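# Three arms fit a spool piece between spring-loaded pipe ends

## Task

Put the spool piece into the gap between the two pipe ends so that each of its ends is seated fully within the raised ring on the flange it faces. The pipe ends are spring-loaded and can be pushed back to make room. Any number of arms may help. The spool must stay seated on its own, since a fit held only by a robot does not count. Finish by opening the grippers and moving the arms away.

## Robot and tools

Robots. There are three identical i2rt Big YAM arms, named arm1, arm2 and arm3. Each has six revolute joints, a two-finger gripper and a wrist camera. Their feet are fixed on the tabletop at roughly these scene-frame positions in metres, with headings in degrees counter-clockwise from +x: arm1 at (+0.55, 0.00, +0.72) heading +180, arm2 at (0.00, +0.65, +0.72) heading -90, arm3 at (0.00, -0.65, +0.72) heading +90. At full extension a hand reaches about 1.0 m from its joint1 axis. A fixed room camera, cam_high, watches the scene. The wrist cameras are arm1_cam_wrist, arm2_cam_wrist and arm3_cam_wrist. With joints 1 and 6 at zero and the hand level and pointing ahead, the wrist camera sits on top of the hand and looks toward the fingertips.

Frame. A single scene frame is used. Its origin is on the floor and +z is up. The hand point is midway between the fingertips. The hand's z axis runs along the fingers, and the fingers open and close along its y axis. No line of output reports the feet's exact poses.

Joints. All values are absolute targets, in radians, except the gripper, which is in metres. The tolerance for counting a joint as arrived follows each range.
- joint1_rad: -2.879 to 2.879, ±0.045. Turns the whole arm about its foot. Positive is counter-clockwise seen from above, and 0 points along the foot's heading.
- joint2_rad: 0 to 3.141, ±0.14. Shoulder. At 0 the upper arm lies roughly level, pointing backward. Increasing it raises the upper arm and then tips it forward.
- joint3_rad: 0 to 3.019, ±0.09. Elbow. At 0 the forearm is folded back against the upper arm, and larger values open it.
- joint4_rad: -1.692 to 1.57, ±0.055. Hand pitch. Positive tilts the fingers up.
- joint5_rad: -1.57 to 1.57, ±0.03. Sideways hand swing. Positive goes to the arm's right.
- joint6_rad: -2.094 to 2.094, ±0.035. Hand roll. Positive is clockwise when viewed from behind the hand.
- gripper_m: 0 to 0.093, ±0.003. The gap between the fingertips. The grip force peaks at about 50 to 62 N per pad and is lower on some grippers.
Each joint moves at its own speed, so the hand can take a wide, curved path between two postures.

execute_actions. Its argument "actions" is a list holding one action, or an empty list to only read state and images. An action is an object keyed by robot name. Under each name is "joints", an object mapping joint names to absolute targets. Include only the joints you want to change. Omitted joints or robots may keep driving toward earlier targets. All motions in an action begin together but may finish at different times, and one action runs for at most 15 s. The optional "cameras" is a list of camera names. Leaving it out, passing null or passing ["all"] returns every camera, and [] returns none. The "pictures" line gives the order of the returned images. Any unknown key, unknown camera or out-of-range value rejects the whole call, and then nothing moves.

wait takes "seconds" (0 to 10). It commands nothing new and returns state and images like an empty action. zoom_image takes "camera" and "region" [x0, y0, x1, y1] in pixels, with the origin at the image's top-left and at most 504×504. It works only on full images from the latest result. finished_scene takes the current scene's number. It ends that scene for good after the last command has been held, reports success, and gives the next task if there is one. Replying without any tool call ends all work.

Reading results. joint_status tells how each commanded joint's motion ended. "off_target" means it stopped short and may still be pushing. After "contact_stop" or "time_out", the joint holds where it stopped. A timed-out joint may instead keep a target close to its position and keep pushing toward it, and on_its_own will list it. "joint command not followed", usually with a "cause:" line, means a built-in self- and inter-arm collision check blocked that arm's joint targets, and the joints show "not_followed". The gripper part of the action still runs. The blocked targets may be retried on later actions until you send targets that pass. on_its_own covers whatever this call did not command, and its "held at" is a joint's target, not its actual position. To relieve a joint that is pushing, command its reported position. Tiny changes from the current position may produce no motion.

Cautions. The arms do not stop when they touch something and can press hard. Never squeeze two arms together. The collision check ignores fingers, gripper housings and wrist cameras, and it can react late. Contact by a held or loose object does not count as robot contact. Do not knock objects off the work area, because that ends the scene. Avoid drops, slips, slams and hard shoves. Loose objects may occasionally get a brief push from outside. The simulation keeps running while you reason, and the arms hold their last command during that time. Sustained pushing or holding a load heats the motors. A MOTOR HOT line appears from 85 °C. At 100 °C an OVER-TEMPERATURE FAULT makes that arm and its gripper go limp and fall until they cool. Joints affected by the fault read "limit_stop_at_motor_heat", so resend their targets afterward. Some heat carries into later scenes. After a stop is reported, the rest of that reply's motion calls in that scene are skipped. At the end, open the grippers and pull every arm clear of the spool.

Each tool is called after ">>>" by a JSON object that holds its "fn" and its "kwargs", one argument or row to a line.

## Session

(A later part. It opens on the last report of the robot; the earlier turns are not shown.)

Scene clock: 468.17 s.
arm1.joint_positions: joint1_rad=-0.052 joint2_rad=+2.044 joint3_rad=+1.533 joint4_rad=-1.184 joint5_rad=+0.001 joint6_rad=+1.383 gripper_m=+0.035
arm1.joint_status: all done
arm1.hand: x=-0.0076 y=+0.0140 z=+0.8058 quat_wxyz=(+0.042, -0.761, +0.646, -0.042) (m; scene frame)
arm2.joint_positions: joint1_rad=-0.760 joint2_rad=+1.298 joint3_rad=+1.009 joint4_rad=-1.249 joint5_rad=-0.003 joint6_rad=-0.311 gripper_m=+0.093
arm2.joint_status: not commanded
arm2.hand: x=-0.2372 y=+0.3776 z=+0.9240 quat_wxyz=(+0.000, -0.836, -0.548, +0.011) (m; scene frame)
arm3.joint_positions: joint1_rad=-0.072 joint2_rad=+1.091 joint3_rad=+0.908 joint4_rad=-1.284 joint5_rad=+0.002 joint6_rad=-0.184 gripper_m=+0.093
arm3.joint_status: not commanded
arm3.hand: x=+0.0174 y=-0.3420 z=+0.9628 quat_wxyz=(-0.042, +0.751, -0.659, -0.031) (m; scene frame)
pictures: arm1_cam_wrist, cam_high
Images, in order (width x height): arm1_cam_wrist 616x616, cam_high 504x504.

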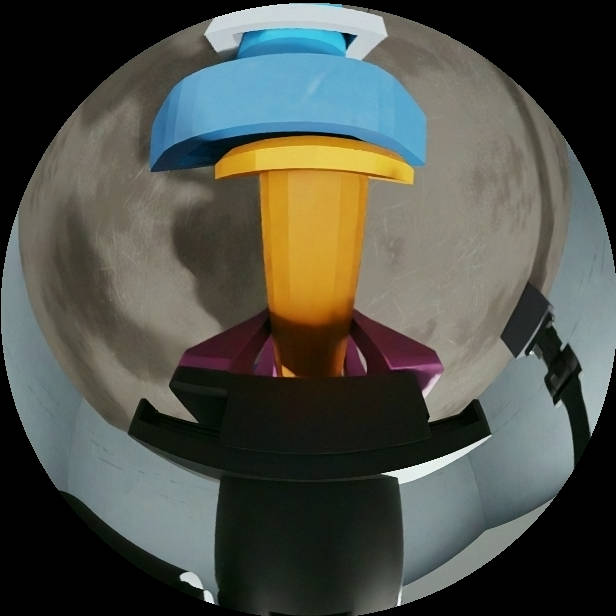

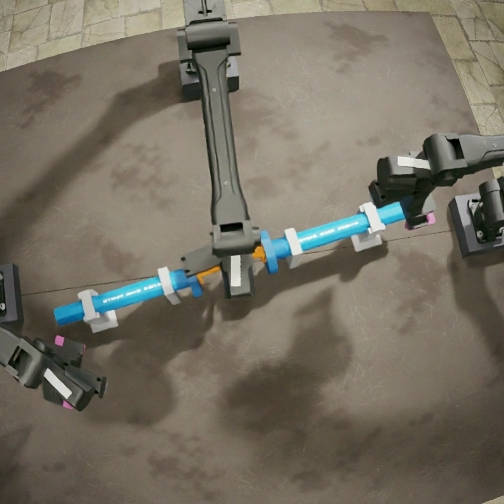

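>>> {"fn": "execute_actions", "kwargs": {
  "actions": [
    {"arm1":{"joints":{"joint2_rad":2.1,"joint4_rad":-1.13}}}
  ],
  "cameras": ["arm1_cam_wrist","cam_high"]
}}

Scene clock: 471.40 s.
arm1.joint_positions: joint1_rad=-0.052 joint2_rad=+2.064 joint3_rad=+1.533 joint4_rad=-1.168 joint5_rad=+0.001 joint6_rad=+1.384 gripper_m=+0.035
arm1.joint_status: all done
arm1.hand: x=-0.0088 y=+0.0142 z=+0.7945 quat_wxyz=(+0.044, -0.761, +0.646, -0.044) (m; scene frame)
arm2.joint_positions: joint1_rad=-0.760 joint2_rad=+1.298 joint3_rad=+1.009 joint4_rad=-1.249 joint5_rad=-0.003 joint6_rad=-0.311 gripper_m=+0.093
arm2.joint_status: not commanded
arm2.hand: x=-0.2372 y=+0.3776 z=+0.9240 quat_wxyz=(+0.000, -0.836, -0.548, +0.011) (m; scene frame)
arm3.joint_positions: joint1_rad=-0.072 joint2_rad=+1.091 joint3_rad=+0.908 joint4_rad=-1.284 joint5_rad=+0.002 joint6_rad=-0.184 gripper_m=+0.093
arm3.joint_status: not commanded
arm3.hand: x=+0.0174 y=-0.3420 z=+0.9628 quat_wxyz=(-0.042, +0.751, -0.659, -0.031) (m; scene frame)
pictures: arm1_cam_wrist, cam_high
Images, in order (width x height): arm1_cam_wrist 616x616, cam_high 504x504.

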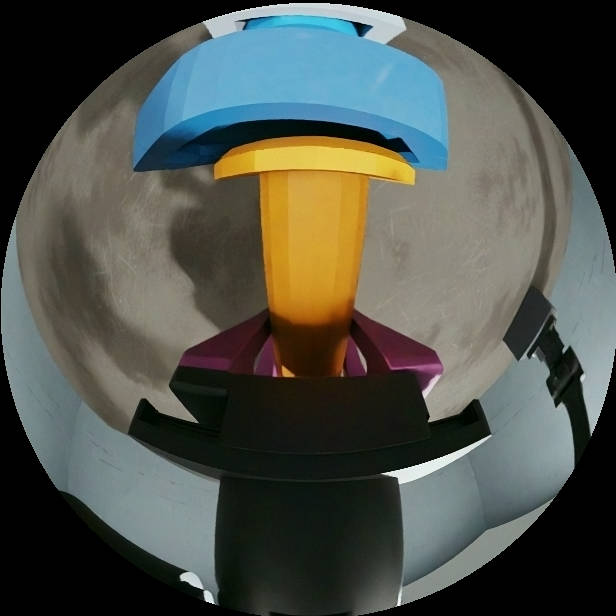

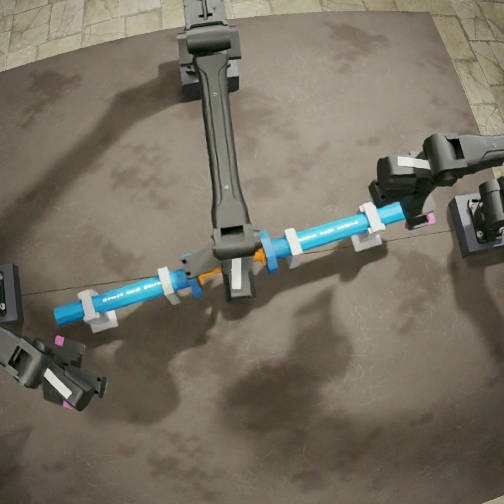

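>>> {"fn": "execute_actions", "kwargs": {
  "actions": [
    {"arm1":{"joints":{"joint3_rad":1.59,"joint2_rad":2.11,"joint4_rad":-1.14}}}
  ],
  "cameras": ["arm1_cam_wrist","cam_high"]
}}

Scene clock: 476.07 s.
arm1.joint_positions: joint1_rad=-0.052 joint2_rad=+2.069 joint3_rad=+1.537 joint4_rad=-1.168 joint5_rad=+0.001 joint6_rad=+1.384 gripper_m=+0.035
arm1.joint_status: all done
arm1.hand: x=-0.0098 y=+0.0142 z=+0.7929 quat_wxyz=(+0.044, -0.761, +0.646, -0.044) (m; scene frame)
arm2.joint_positions: joint1_rad=-0.760 joint2_rad=+1.298 joint3_rad=+1.009 joint4_rad=-1.249 joint5_rad=-0.003 joint6_rad=-0.311 gripper_m=+0.093
arm2.joint_status: not commanded
arm2.hand: x=-0.2372 y=+0.3776 z=+0.9240 quat_wxyz=(+0.000, -0.836, -0.548, +0.011) (m; scene frame)
arm3.joint_positions: joint1_rad=-0.072 joint2_rad=+1.091 joint3_rad=+0.908 joint4_rad=-1.284 joint5_rad=+0.002 joint6_rad=-0.184 gripper_m=+0.093
arm3.joint_status: not commanded
arm3.hand: x=+0.0174 y=-0.3420 z=+0.9628 quat_wxyz=(-0.042, +0.751, -0.659, -0.031) (m; scene frame)
pictures: arm1_cam_wrist, cam_high
Images, in order (width x height): arm1_cam_wrist 616x616, cam_high 504x504.

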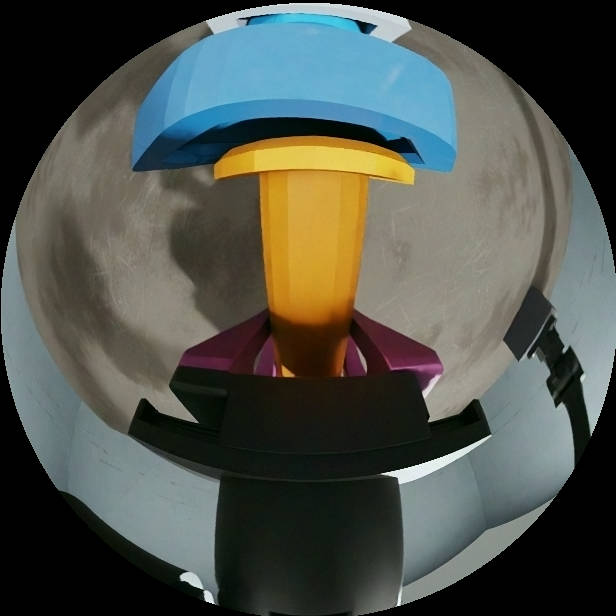

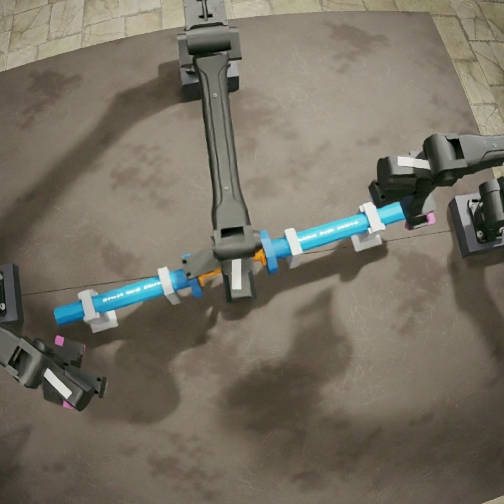

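>>> {"fn": "execute_actions", "kwargs": {
  "actions": [
    {"arm1":{"joints":{"joint3_rad":1.62,"joint4_rad":-1.09}}}
  ],
  "cameras": ["arm1_cam_wrist","cam_high"]
}}

Scene clock: 479.73 s.
arm1.joint_positions: joint1_rad=-0.052 joint2_rad=+2.074 joint3_rad=+1.544 joint4_rad=-1.165 joint5_rad=+0.000 joint6_rad=+1.387 gripper_m=+0.035
arm1.joint_status: joint4_rad time_out (moved +0.003 of +0.078); the others done
arm1.on_its_own: joint4_rad reads -1.165 and still pushes toward -1.090 since a time_out
arm1.hand: x=-0.0128 y=+0.0141 z=+0.7921 quat_wxyz=(+0.042, -0.760, +0.648, -0.043) (m; scene frame)
arm2.joint_positions: joint1_rad=-0.760 joint2_rad=+1.298 joint3_rad=+1.009 joint4_rad=-1.249 joint5_rad=-0.003 joint6_rad=-0.311 gripper_m=+0.093
arm2.joint_status: not commanded
arm2.hand: x=-0.2372 y=+0.3776 z=+0.9240 quat_wxyz=(+0.000, -0.836, -0.548, +0.011) (m; scene frame)
arm3.joint_positions: joint1_rad=-0.072 joint2_rad=+1.091 joint3_rad=+0.908 joint4_rad=-1.284 joint5_rad=+0.002 joint6_rad=-0.184 gripper_m=+0.093
arm3.joint_status: not commanded
arm3.hand: x=+0.0174 y=-0.3420 z=+0.9628 quat_wxyz=(-0.042, +0.751, -0.659, -0.031) (m; scene frame)
pictures: arm1_cam_wrist, cam_high
Images, in order (width x height): arm1_cam_wrist 616x616, cam_high 504x504.

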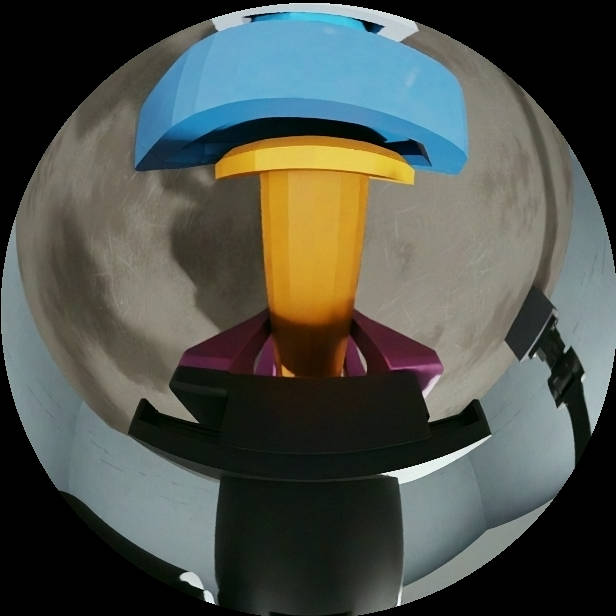

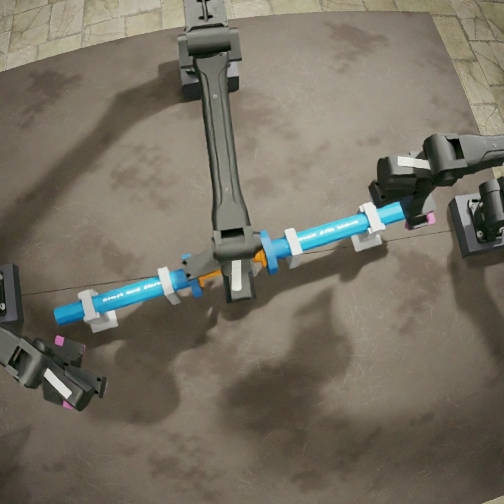

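>>> {"fn": "execute_actions", "kwargs": {
  "actions": [
    {"arm1":{"joints":{"joint3_rad":1.65,"joint4_rad":-1.12}}}
  ],
  "cameras": ["arm1_cam_wrist","cam_high"]
}}

Scene clock: 483.23 s.
arm1.joint_positions: joint1_rad=-0.052 joint2_rad=+2.081 joint3_rad=+1.554 joint4_rad=-1.169 joint5_rad=-0.001 joint6_rad=+1.390 gripper_m=+0.035
arm1.joint_status: joint3_rad time_out (moved +0.010 of +0.106); the others done
arm1.on_its_own: joint3_rad reads +1.554 and still pushes toward +1.650 since a time_out
arm1.hand: x=-0.0154 y=+0.0140 z=+0.7916 quat_wxyz=(+0.042, -0.759, +0.649, -0.043) (m; scene frame)
arm2.joint_positions: joint1_rad=-0.760 joint2_rad=+1.298 joint3_rad=+1.009 joint4_rad=-1.249 joint5_rad=-0.003 joint6_rad=-0.311 gripper_m=+0.093
arm2.joint_status: not commanded
arm2.hand: x=-0.2372 y=+0.3776 z=+0.9240 quat_wxyz=(+0.000, -0.836, -0.548, +0.011) (m; scene frame)
arm3.joint_positions: joint1_rad=-0.072 joint2_rad=+1.091 joint3_rad=+0.908 joint4_rad=-1.284 joint5_rad=+0.002 joint6_rad=-0.184 gripper_m=+0.093
arm3.joint_status: not commanded
arm3.hand: x=+0.0174 y=-0.3420 z=+0.9628 quat_wxyz=(-0.042, +0.751, -0.659, -0.031) (m; scene frame)
pictures: arm1_cam_wrist, cam_high
Images, in order (width x height): arm1_cam_wrist 616x616, cam_high 504x504.

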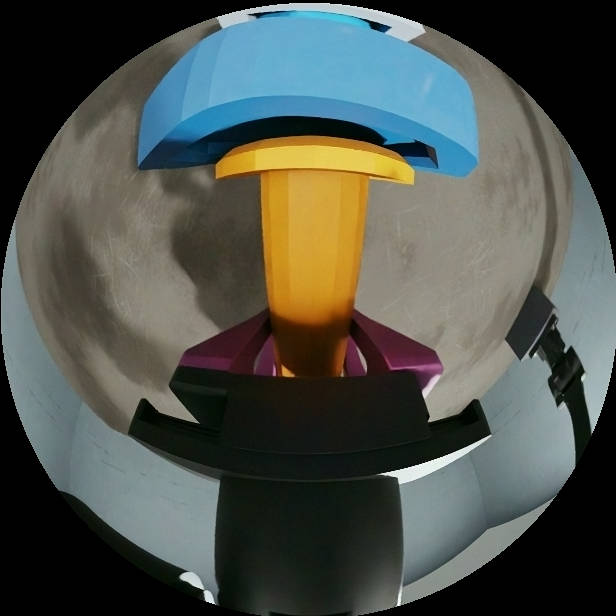

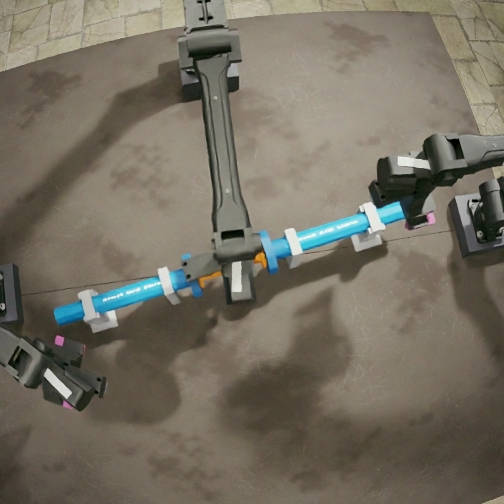

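>>> {"fn": "execute_actions", "kwargs": {
  "actions": [
    {"arm1":{"joints":{"joint2_rad":2.03,"joint3_rad":1.62}}}
  ],
  "cameras": ["arm1_cam_wrist","cam_high"]
}}

Scene clock: 486.47 s.
arm1.joint_positions: joint1_rad=-0.052 joint2_rad=+2.079 joint3_rad=+1.554 joint4_rad=-1.169 joint5_rad=-0.001 joint6_rad=+1.390 gripper_m=+0.035
arm1.joint_status: all done
arm1.hand: x=-0.0157 y=+0.0140 z=+0.7926 quat_wxyz=(+0.042, -0.759, +0.649, -0.042) (m; scene frame)
arm2.joint_positions: joint1_rad=-0.760 joint2_rad=+1.298 joint3_rad=+1.009 joint4_rad=-1.249 joint5_rad=-0.003 joint6_rad=-0.311 gripper_m=+0.093
arm2.joint_status: not commanded
arm2.hand: x=-0.2372 y=+0.3776 z=+0.9240 quat_wxyz=(+0.000, -0.836, -0.548, +0.011) (m; scene frame)
arm3.joint_positions: joint1_rad=-0.072 joint2_rad=+1.091 joint3_rad=+0.908 joint4_rad=-1.284 joint5_rad=+0.002 joint6_rad=-0.184 gripper_m=+0.093
arm3.joint_status: not commanded
arm3.hand: x=+0.0174 y=-0.3420 z=+0.9628 quat_wxyz=(-0.042, +0.751, -0.659, -0.031) (m; scene frame)
pictures: arm1_cam_wrist, cam_high
Images, in order (width x height): arm1_cam_wrist 616x616, cam_high 504x504.

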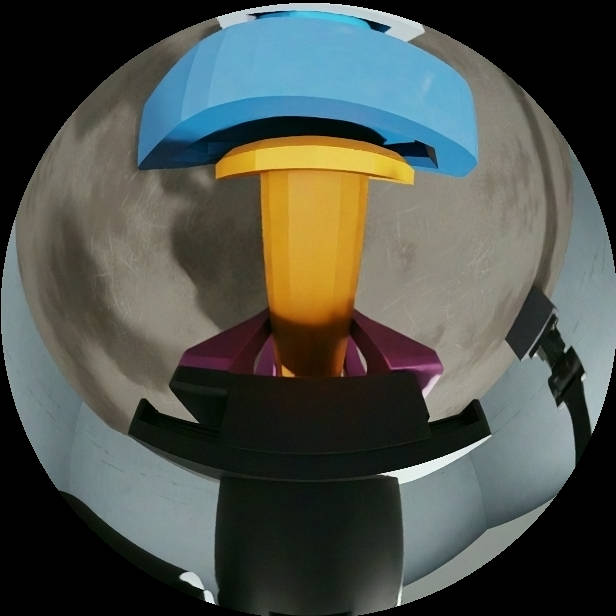

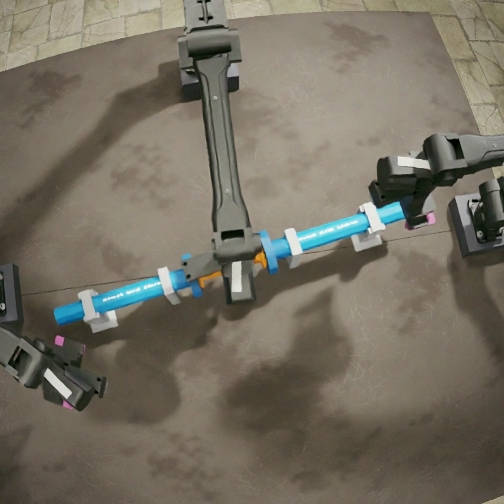

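>>> {"fn": "execute_actions", "kwargs": {
  "actions": [
    {"arm1":{"joints":{"joint2_rad":1.995,"joint3_rad":1.63}}}
  ],
  "cameras": ["arm1_cam_wrist","cam_high"]
}}

Scene clock: 488.47 s.
arm1.joint_positions: joint1_rad=-0.052 joint2_rad=+2.077 joint3_rad=+1.554 joint4_rad=-1.169 joint5_rad=-0.001 joint6_rad=+1.390 gripper_m=+0.035
arm1.joint_status: all done
arm1.hand: x=-0.0159 y=+0.0140 z=+0.7937 quat_wxyz=(+0.041, -0.759, +0.649, -0.042) (m; scene frame)
arm2.joint_positions: joint1_rad=-0.760 joint2_rad=+1.298 joint3_rad=+1.009 joint4_rad=-1.249 joint5_rad=-0.003 joint6_rad=-0.311 gripper_m=+0.093
arm2.joint_status: not commanded
arm2.hand: x=-0.2372 y=+0.3776 z=+0.9240 quat_wxyz=(+0.000, -0.836, -0.548, +0.011) (m; scene frame)
arm3.joint_positions: joint1_rad=-0.072 joint2_rad=+1.091 joint3_rad=+0.908 joint4_rad=-1.284 joint5_rad=+0.002 joint6_rad=-0.184 gripper_m=+0.093
arm3.joint_status: not commanded
arm3.hand: x=+0.0174 y=-0.3420 z=+0.9628 quat_wxyz=(-0.042, +0.751, -0.659, -0.031) (m; scene frame)
pictures: arm1_cam_wrist, cam_high
Images, in order (width x height): arm1_cam_wrist 616x616, cam_high 504x504.

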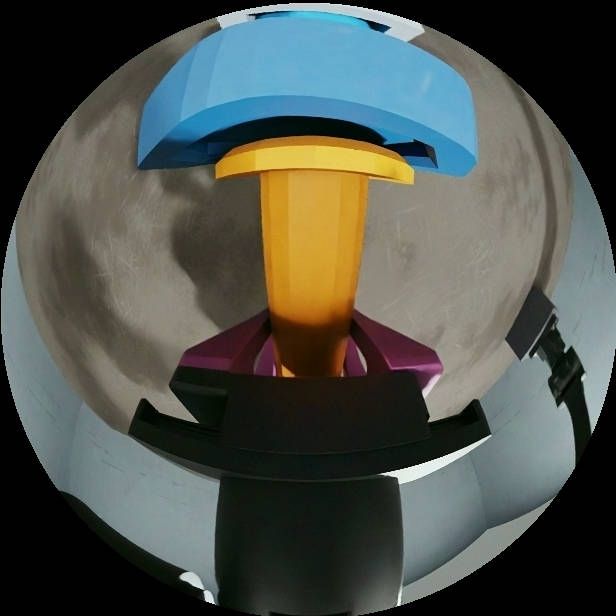

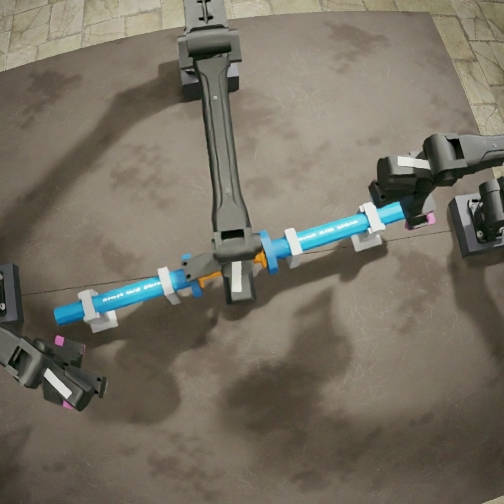

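>>> {"fn": "execute_actions", "kwargs": {
  "actions": [
    {"arm1":{"joints":{"joint2_rad":1.965,"joint3_rad":1.64}}}
  ],
  "cameras": ["arm1_cam_wrist","cam_high"]
}}

Scene clock: 490.43 s.
arm1.joint_positions: joint1_rad=-0.052 joint2_rad=+2.055 joint3_rad=+1.554 joint4_rad=-1.152 joint5_rad=+0.004 joint6_rad=+1.385 gripper_m=+0.035
arm1.joint_status: all done
arm1.hand: x=-0.0229 y=+0.0148 z=+0.8056 quat_wxyz=(+0.030, -0.761, +0.647, -0.025) (m; scene frame)
arm2.joint_positions: joint1_rad=-0.760 joint2_rad=+1.298 joint3_rad=+1.009 joint4_rad=-1.249 joint5_rad=-0.003 joint6_rad=-0.311 gripper_m=+0.093
arm2.joint_status: not commanded
arm2.hand: x=-0.2372 y=+0.3776 z=+0.9240 quat_wxyz=(+0.000, -0.836, -0.548, +0.011) (m; scene frame)
arm3.joint_positions: joint1_rad=-0.072 joint2_rad=+1.091 joint3_rad=+0.908 joint4_rad=-1.284 joint5_rad=+0.002 joint6_rad=-0.184 gripper_m=+0.093
arm3.joint_status: not commanded
arm3.hand: x=+0.0174 y=-0.3420 z=+0.9628 quat_wxyz=(-0.042, +0.751, -0.659, -0.031) (m; scene frame)
pictures: arm1_cam_wrist, cam_high
Images, in order (width x height): arm1_cam_wrist 616x616, cam_high 504x504.

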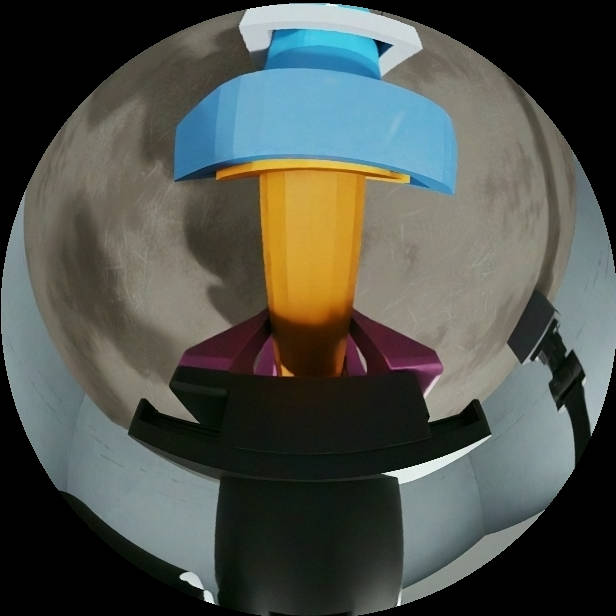

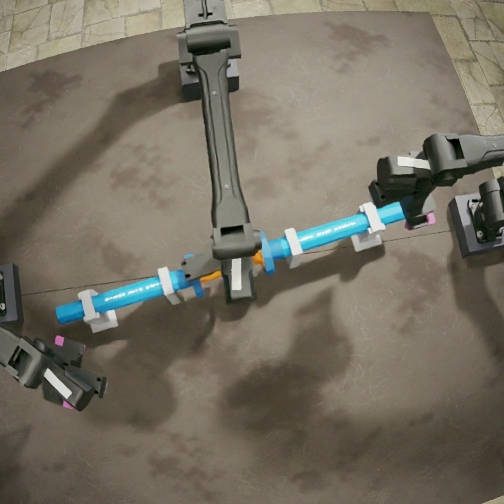

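>>> {"fn": "execute_actions", "kwargs": {
  "actions": [
    {"arm1":{"joints":{"joint2_rad":2.03,"joint3_rad":1.57,"joint4_rad":-1.16,"gripper_m":0.093}}}
  ],
  "cameras": []
}}

>>> {"fn": "execute_actions", "kwargs": {
  "actions": [
    {"arm1":{"joints":{"joint2_rad":1.85,"joint4_rad":-1.25,"joint6_rad":-1.75}}}
  ],
  "cameras": ["arm1_cam_wrist","cam_high"]
}}

Scene clock: 494.10 s.
arm1.joint_positions: joint1_rad=-0.052 joint2_rad=+2.027 joint3_rad=+1.558 joint4_rad=-1.152 joint5_rad=+0.002 joint6_rad=+1.369 gripper_m=+0.093
arm1.joint_status: all done
arm1.hand: x=-0.0278 y=+0.0145 z=+0.8223 quat_wxyz=(+0.020, -0.767, +0.641, -0.013) (m; scene frame)
arm2.joint_positions: joint1_rad=-0.760 joint2_rad=+1.298 joint3_rad=+1.009 joint4_rad=-1.249 joint5_rad=-0.003 joint6_rad=-0.311 gripper_m=+0.093
arm2.joint_status: not commanded
arm2.hand: x=-0.2372 y=+0.3776 z=+0.9240 quat_wxyz=(+0.000, -0.836, -0.548, +0.011) (m; scene frame)
arm3.joint_positions: joint1_rad=-0.072 joint2_rad=+1.091 joint3_rad=+0.908 joint4_rad=-1.284 joint5_rad=+0.002 joint6_rad=-0.184 gripper_m=+0.093
arm3.joint_status: not commanded
arm3.hand: x=+0.0174 y=-0.3420 z=+0.9628 quat_wxyz=(-0.042, +0.751, -0.659, -0.031) (m; scene frame)
pictures: none
No camera images: the call's "cameras" was empty. Leave "cameras" out to get every camera's image.

Scene clock: 496.87 s.
arm1.joint_positions: joint1_rad=-0.052 joint2_rad=+1.832 joint3_rad=+1.558 joint4_rad=-1.238 joint5_rad=+0.002 joint6_rad=-1.741 gripper_m=+0.093
arm1.joint_status: all done
arm1.hand: x=-0.0166 y=+0.0130 z=+0.9299 quat_wxyz=(+0.029, -0.653, -0.757, +0.015) (m; scene frame)
arm2.joint_positions: joint1_rad=-0.760 joint2_rad=+1.298 joint3_rad=+1.009 joint4_rad=-1.249 joint5_rad=-0.003 joint6_rad=-0.311 gripper_m=+0.093
arm2.joint_status: not commanded
arm2.hand: x=-0.2372 y=+0.3776 z=+0.9240 quat_wxyz=(+0.000, -0.836, -0.548, +0.011) (m; scene frame)
arm3.joint_positions: joint1_rad=-0.072 joint2_rad=+1.091 joint3_rad=+0.908 joint4_rad=-1.284 joint5_rad=+0.002 joint6_rad=-0.184 gripper_m=+0.093
arm3.joint_status: not commanded
arm3.hand: x=+0.0174 y=-0.3420 z=+0.9628 quat_wxyz=(-0.042, +0.751, -0.659, -0.031) (m; scene frame)
pictures: arm1_cam_wrist, cam_high
Images, in order (width x height): arm1_cam_wrist 616x616, cam_high 504x504.

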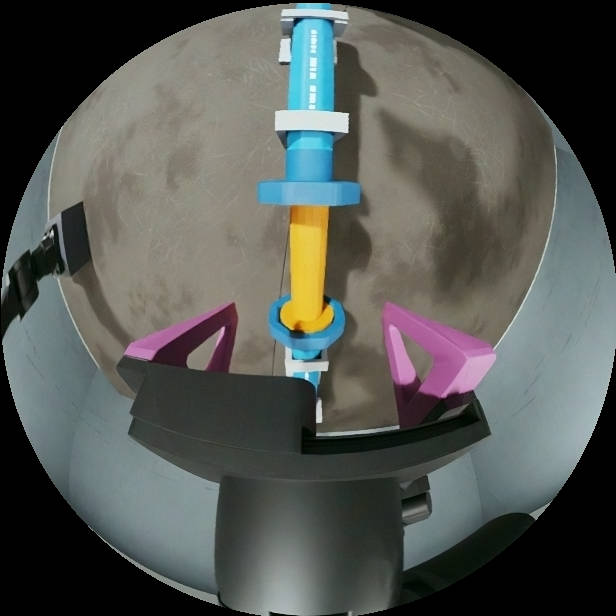

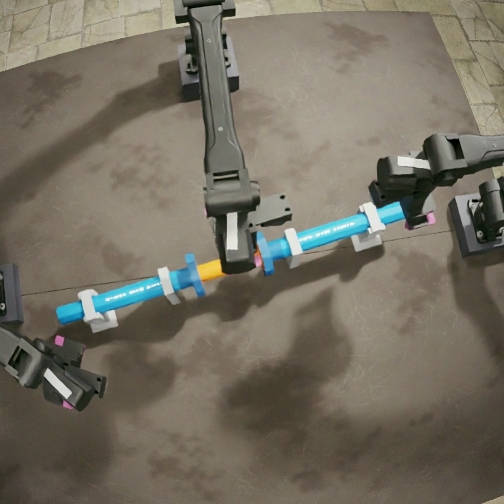

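Both seated.

>>> {"fn": "execute_actions", "kwargs": {
  "actions": [
    {"arm1":{"joints":{"joint2_rad":1.4,"joint3_rad":1.2,"joint4_rad":-1.3,"joint6_rad":0}}}
  ],
  "cameras": ["cam_high"]
}}

>>> {"fn": "finished_scene", "kwargs": {
  "scene": 1
}}

Scene clock: 501.53 s.
arm1.joint_positions: joint1_rad=-0.052 joint2_rad=+1.386 joint3_rad=+1.206 joint4_rad=-1.291 joint5_rad=+0.002 joint6_rad=-0.009 gripper_m=+0.093
arm1.joint_status: all done
arm1.hand: x=+0.1319 y=+0.0085 z=+1.0012 quat_wxyz=(+0.008, -0.999, +0.007, +0.052) (m; scene frame)
arm2.joint_positions: joint1_rad=-0.760 joint2_rad=+1.298 joint3_rad=+1.009 joint4_rad=-1.249 joint5_rad=-0.003 joint6_rad=-0.311 gripper_m=+0.093
arm2.joint_status: not commanded
arm2.hand: x=-0.2372 y=+0.3776 z=+0.9240 quat_wxyz=(+0.000, -0.836, -0.548, +0.011) (m; scene frame)
arm3.joint_positions: joint1_rad=-0.072 joint2_rad=+1.091 joint3_rad=+0.908 joint4_rad=-1.284 joint5_rad=+0.002 joint6_rad=-0.184 gripper_m=+0.093
arm3.joint_status: not commanded
arm3.hand: x=+0.0174 y=-0.3420 z=+0.9628 quat_wxyz=(-0.042, +0.751, -0.659, -0.031) (m; scene frame)
pictures: cam_high
Images, in order (width x height): cam_high 504x504.

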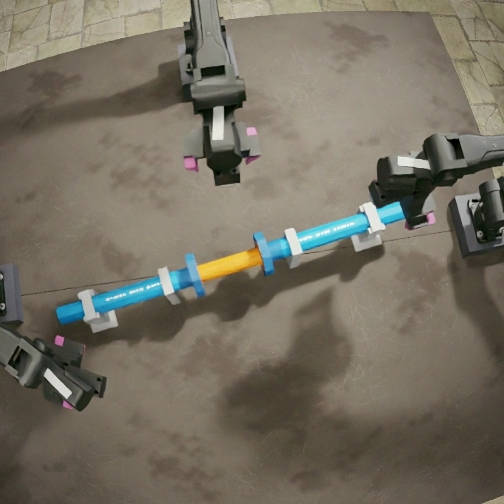

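The scene is finished: the task was done.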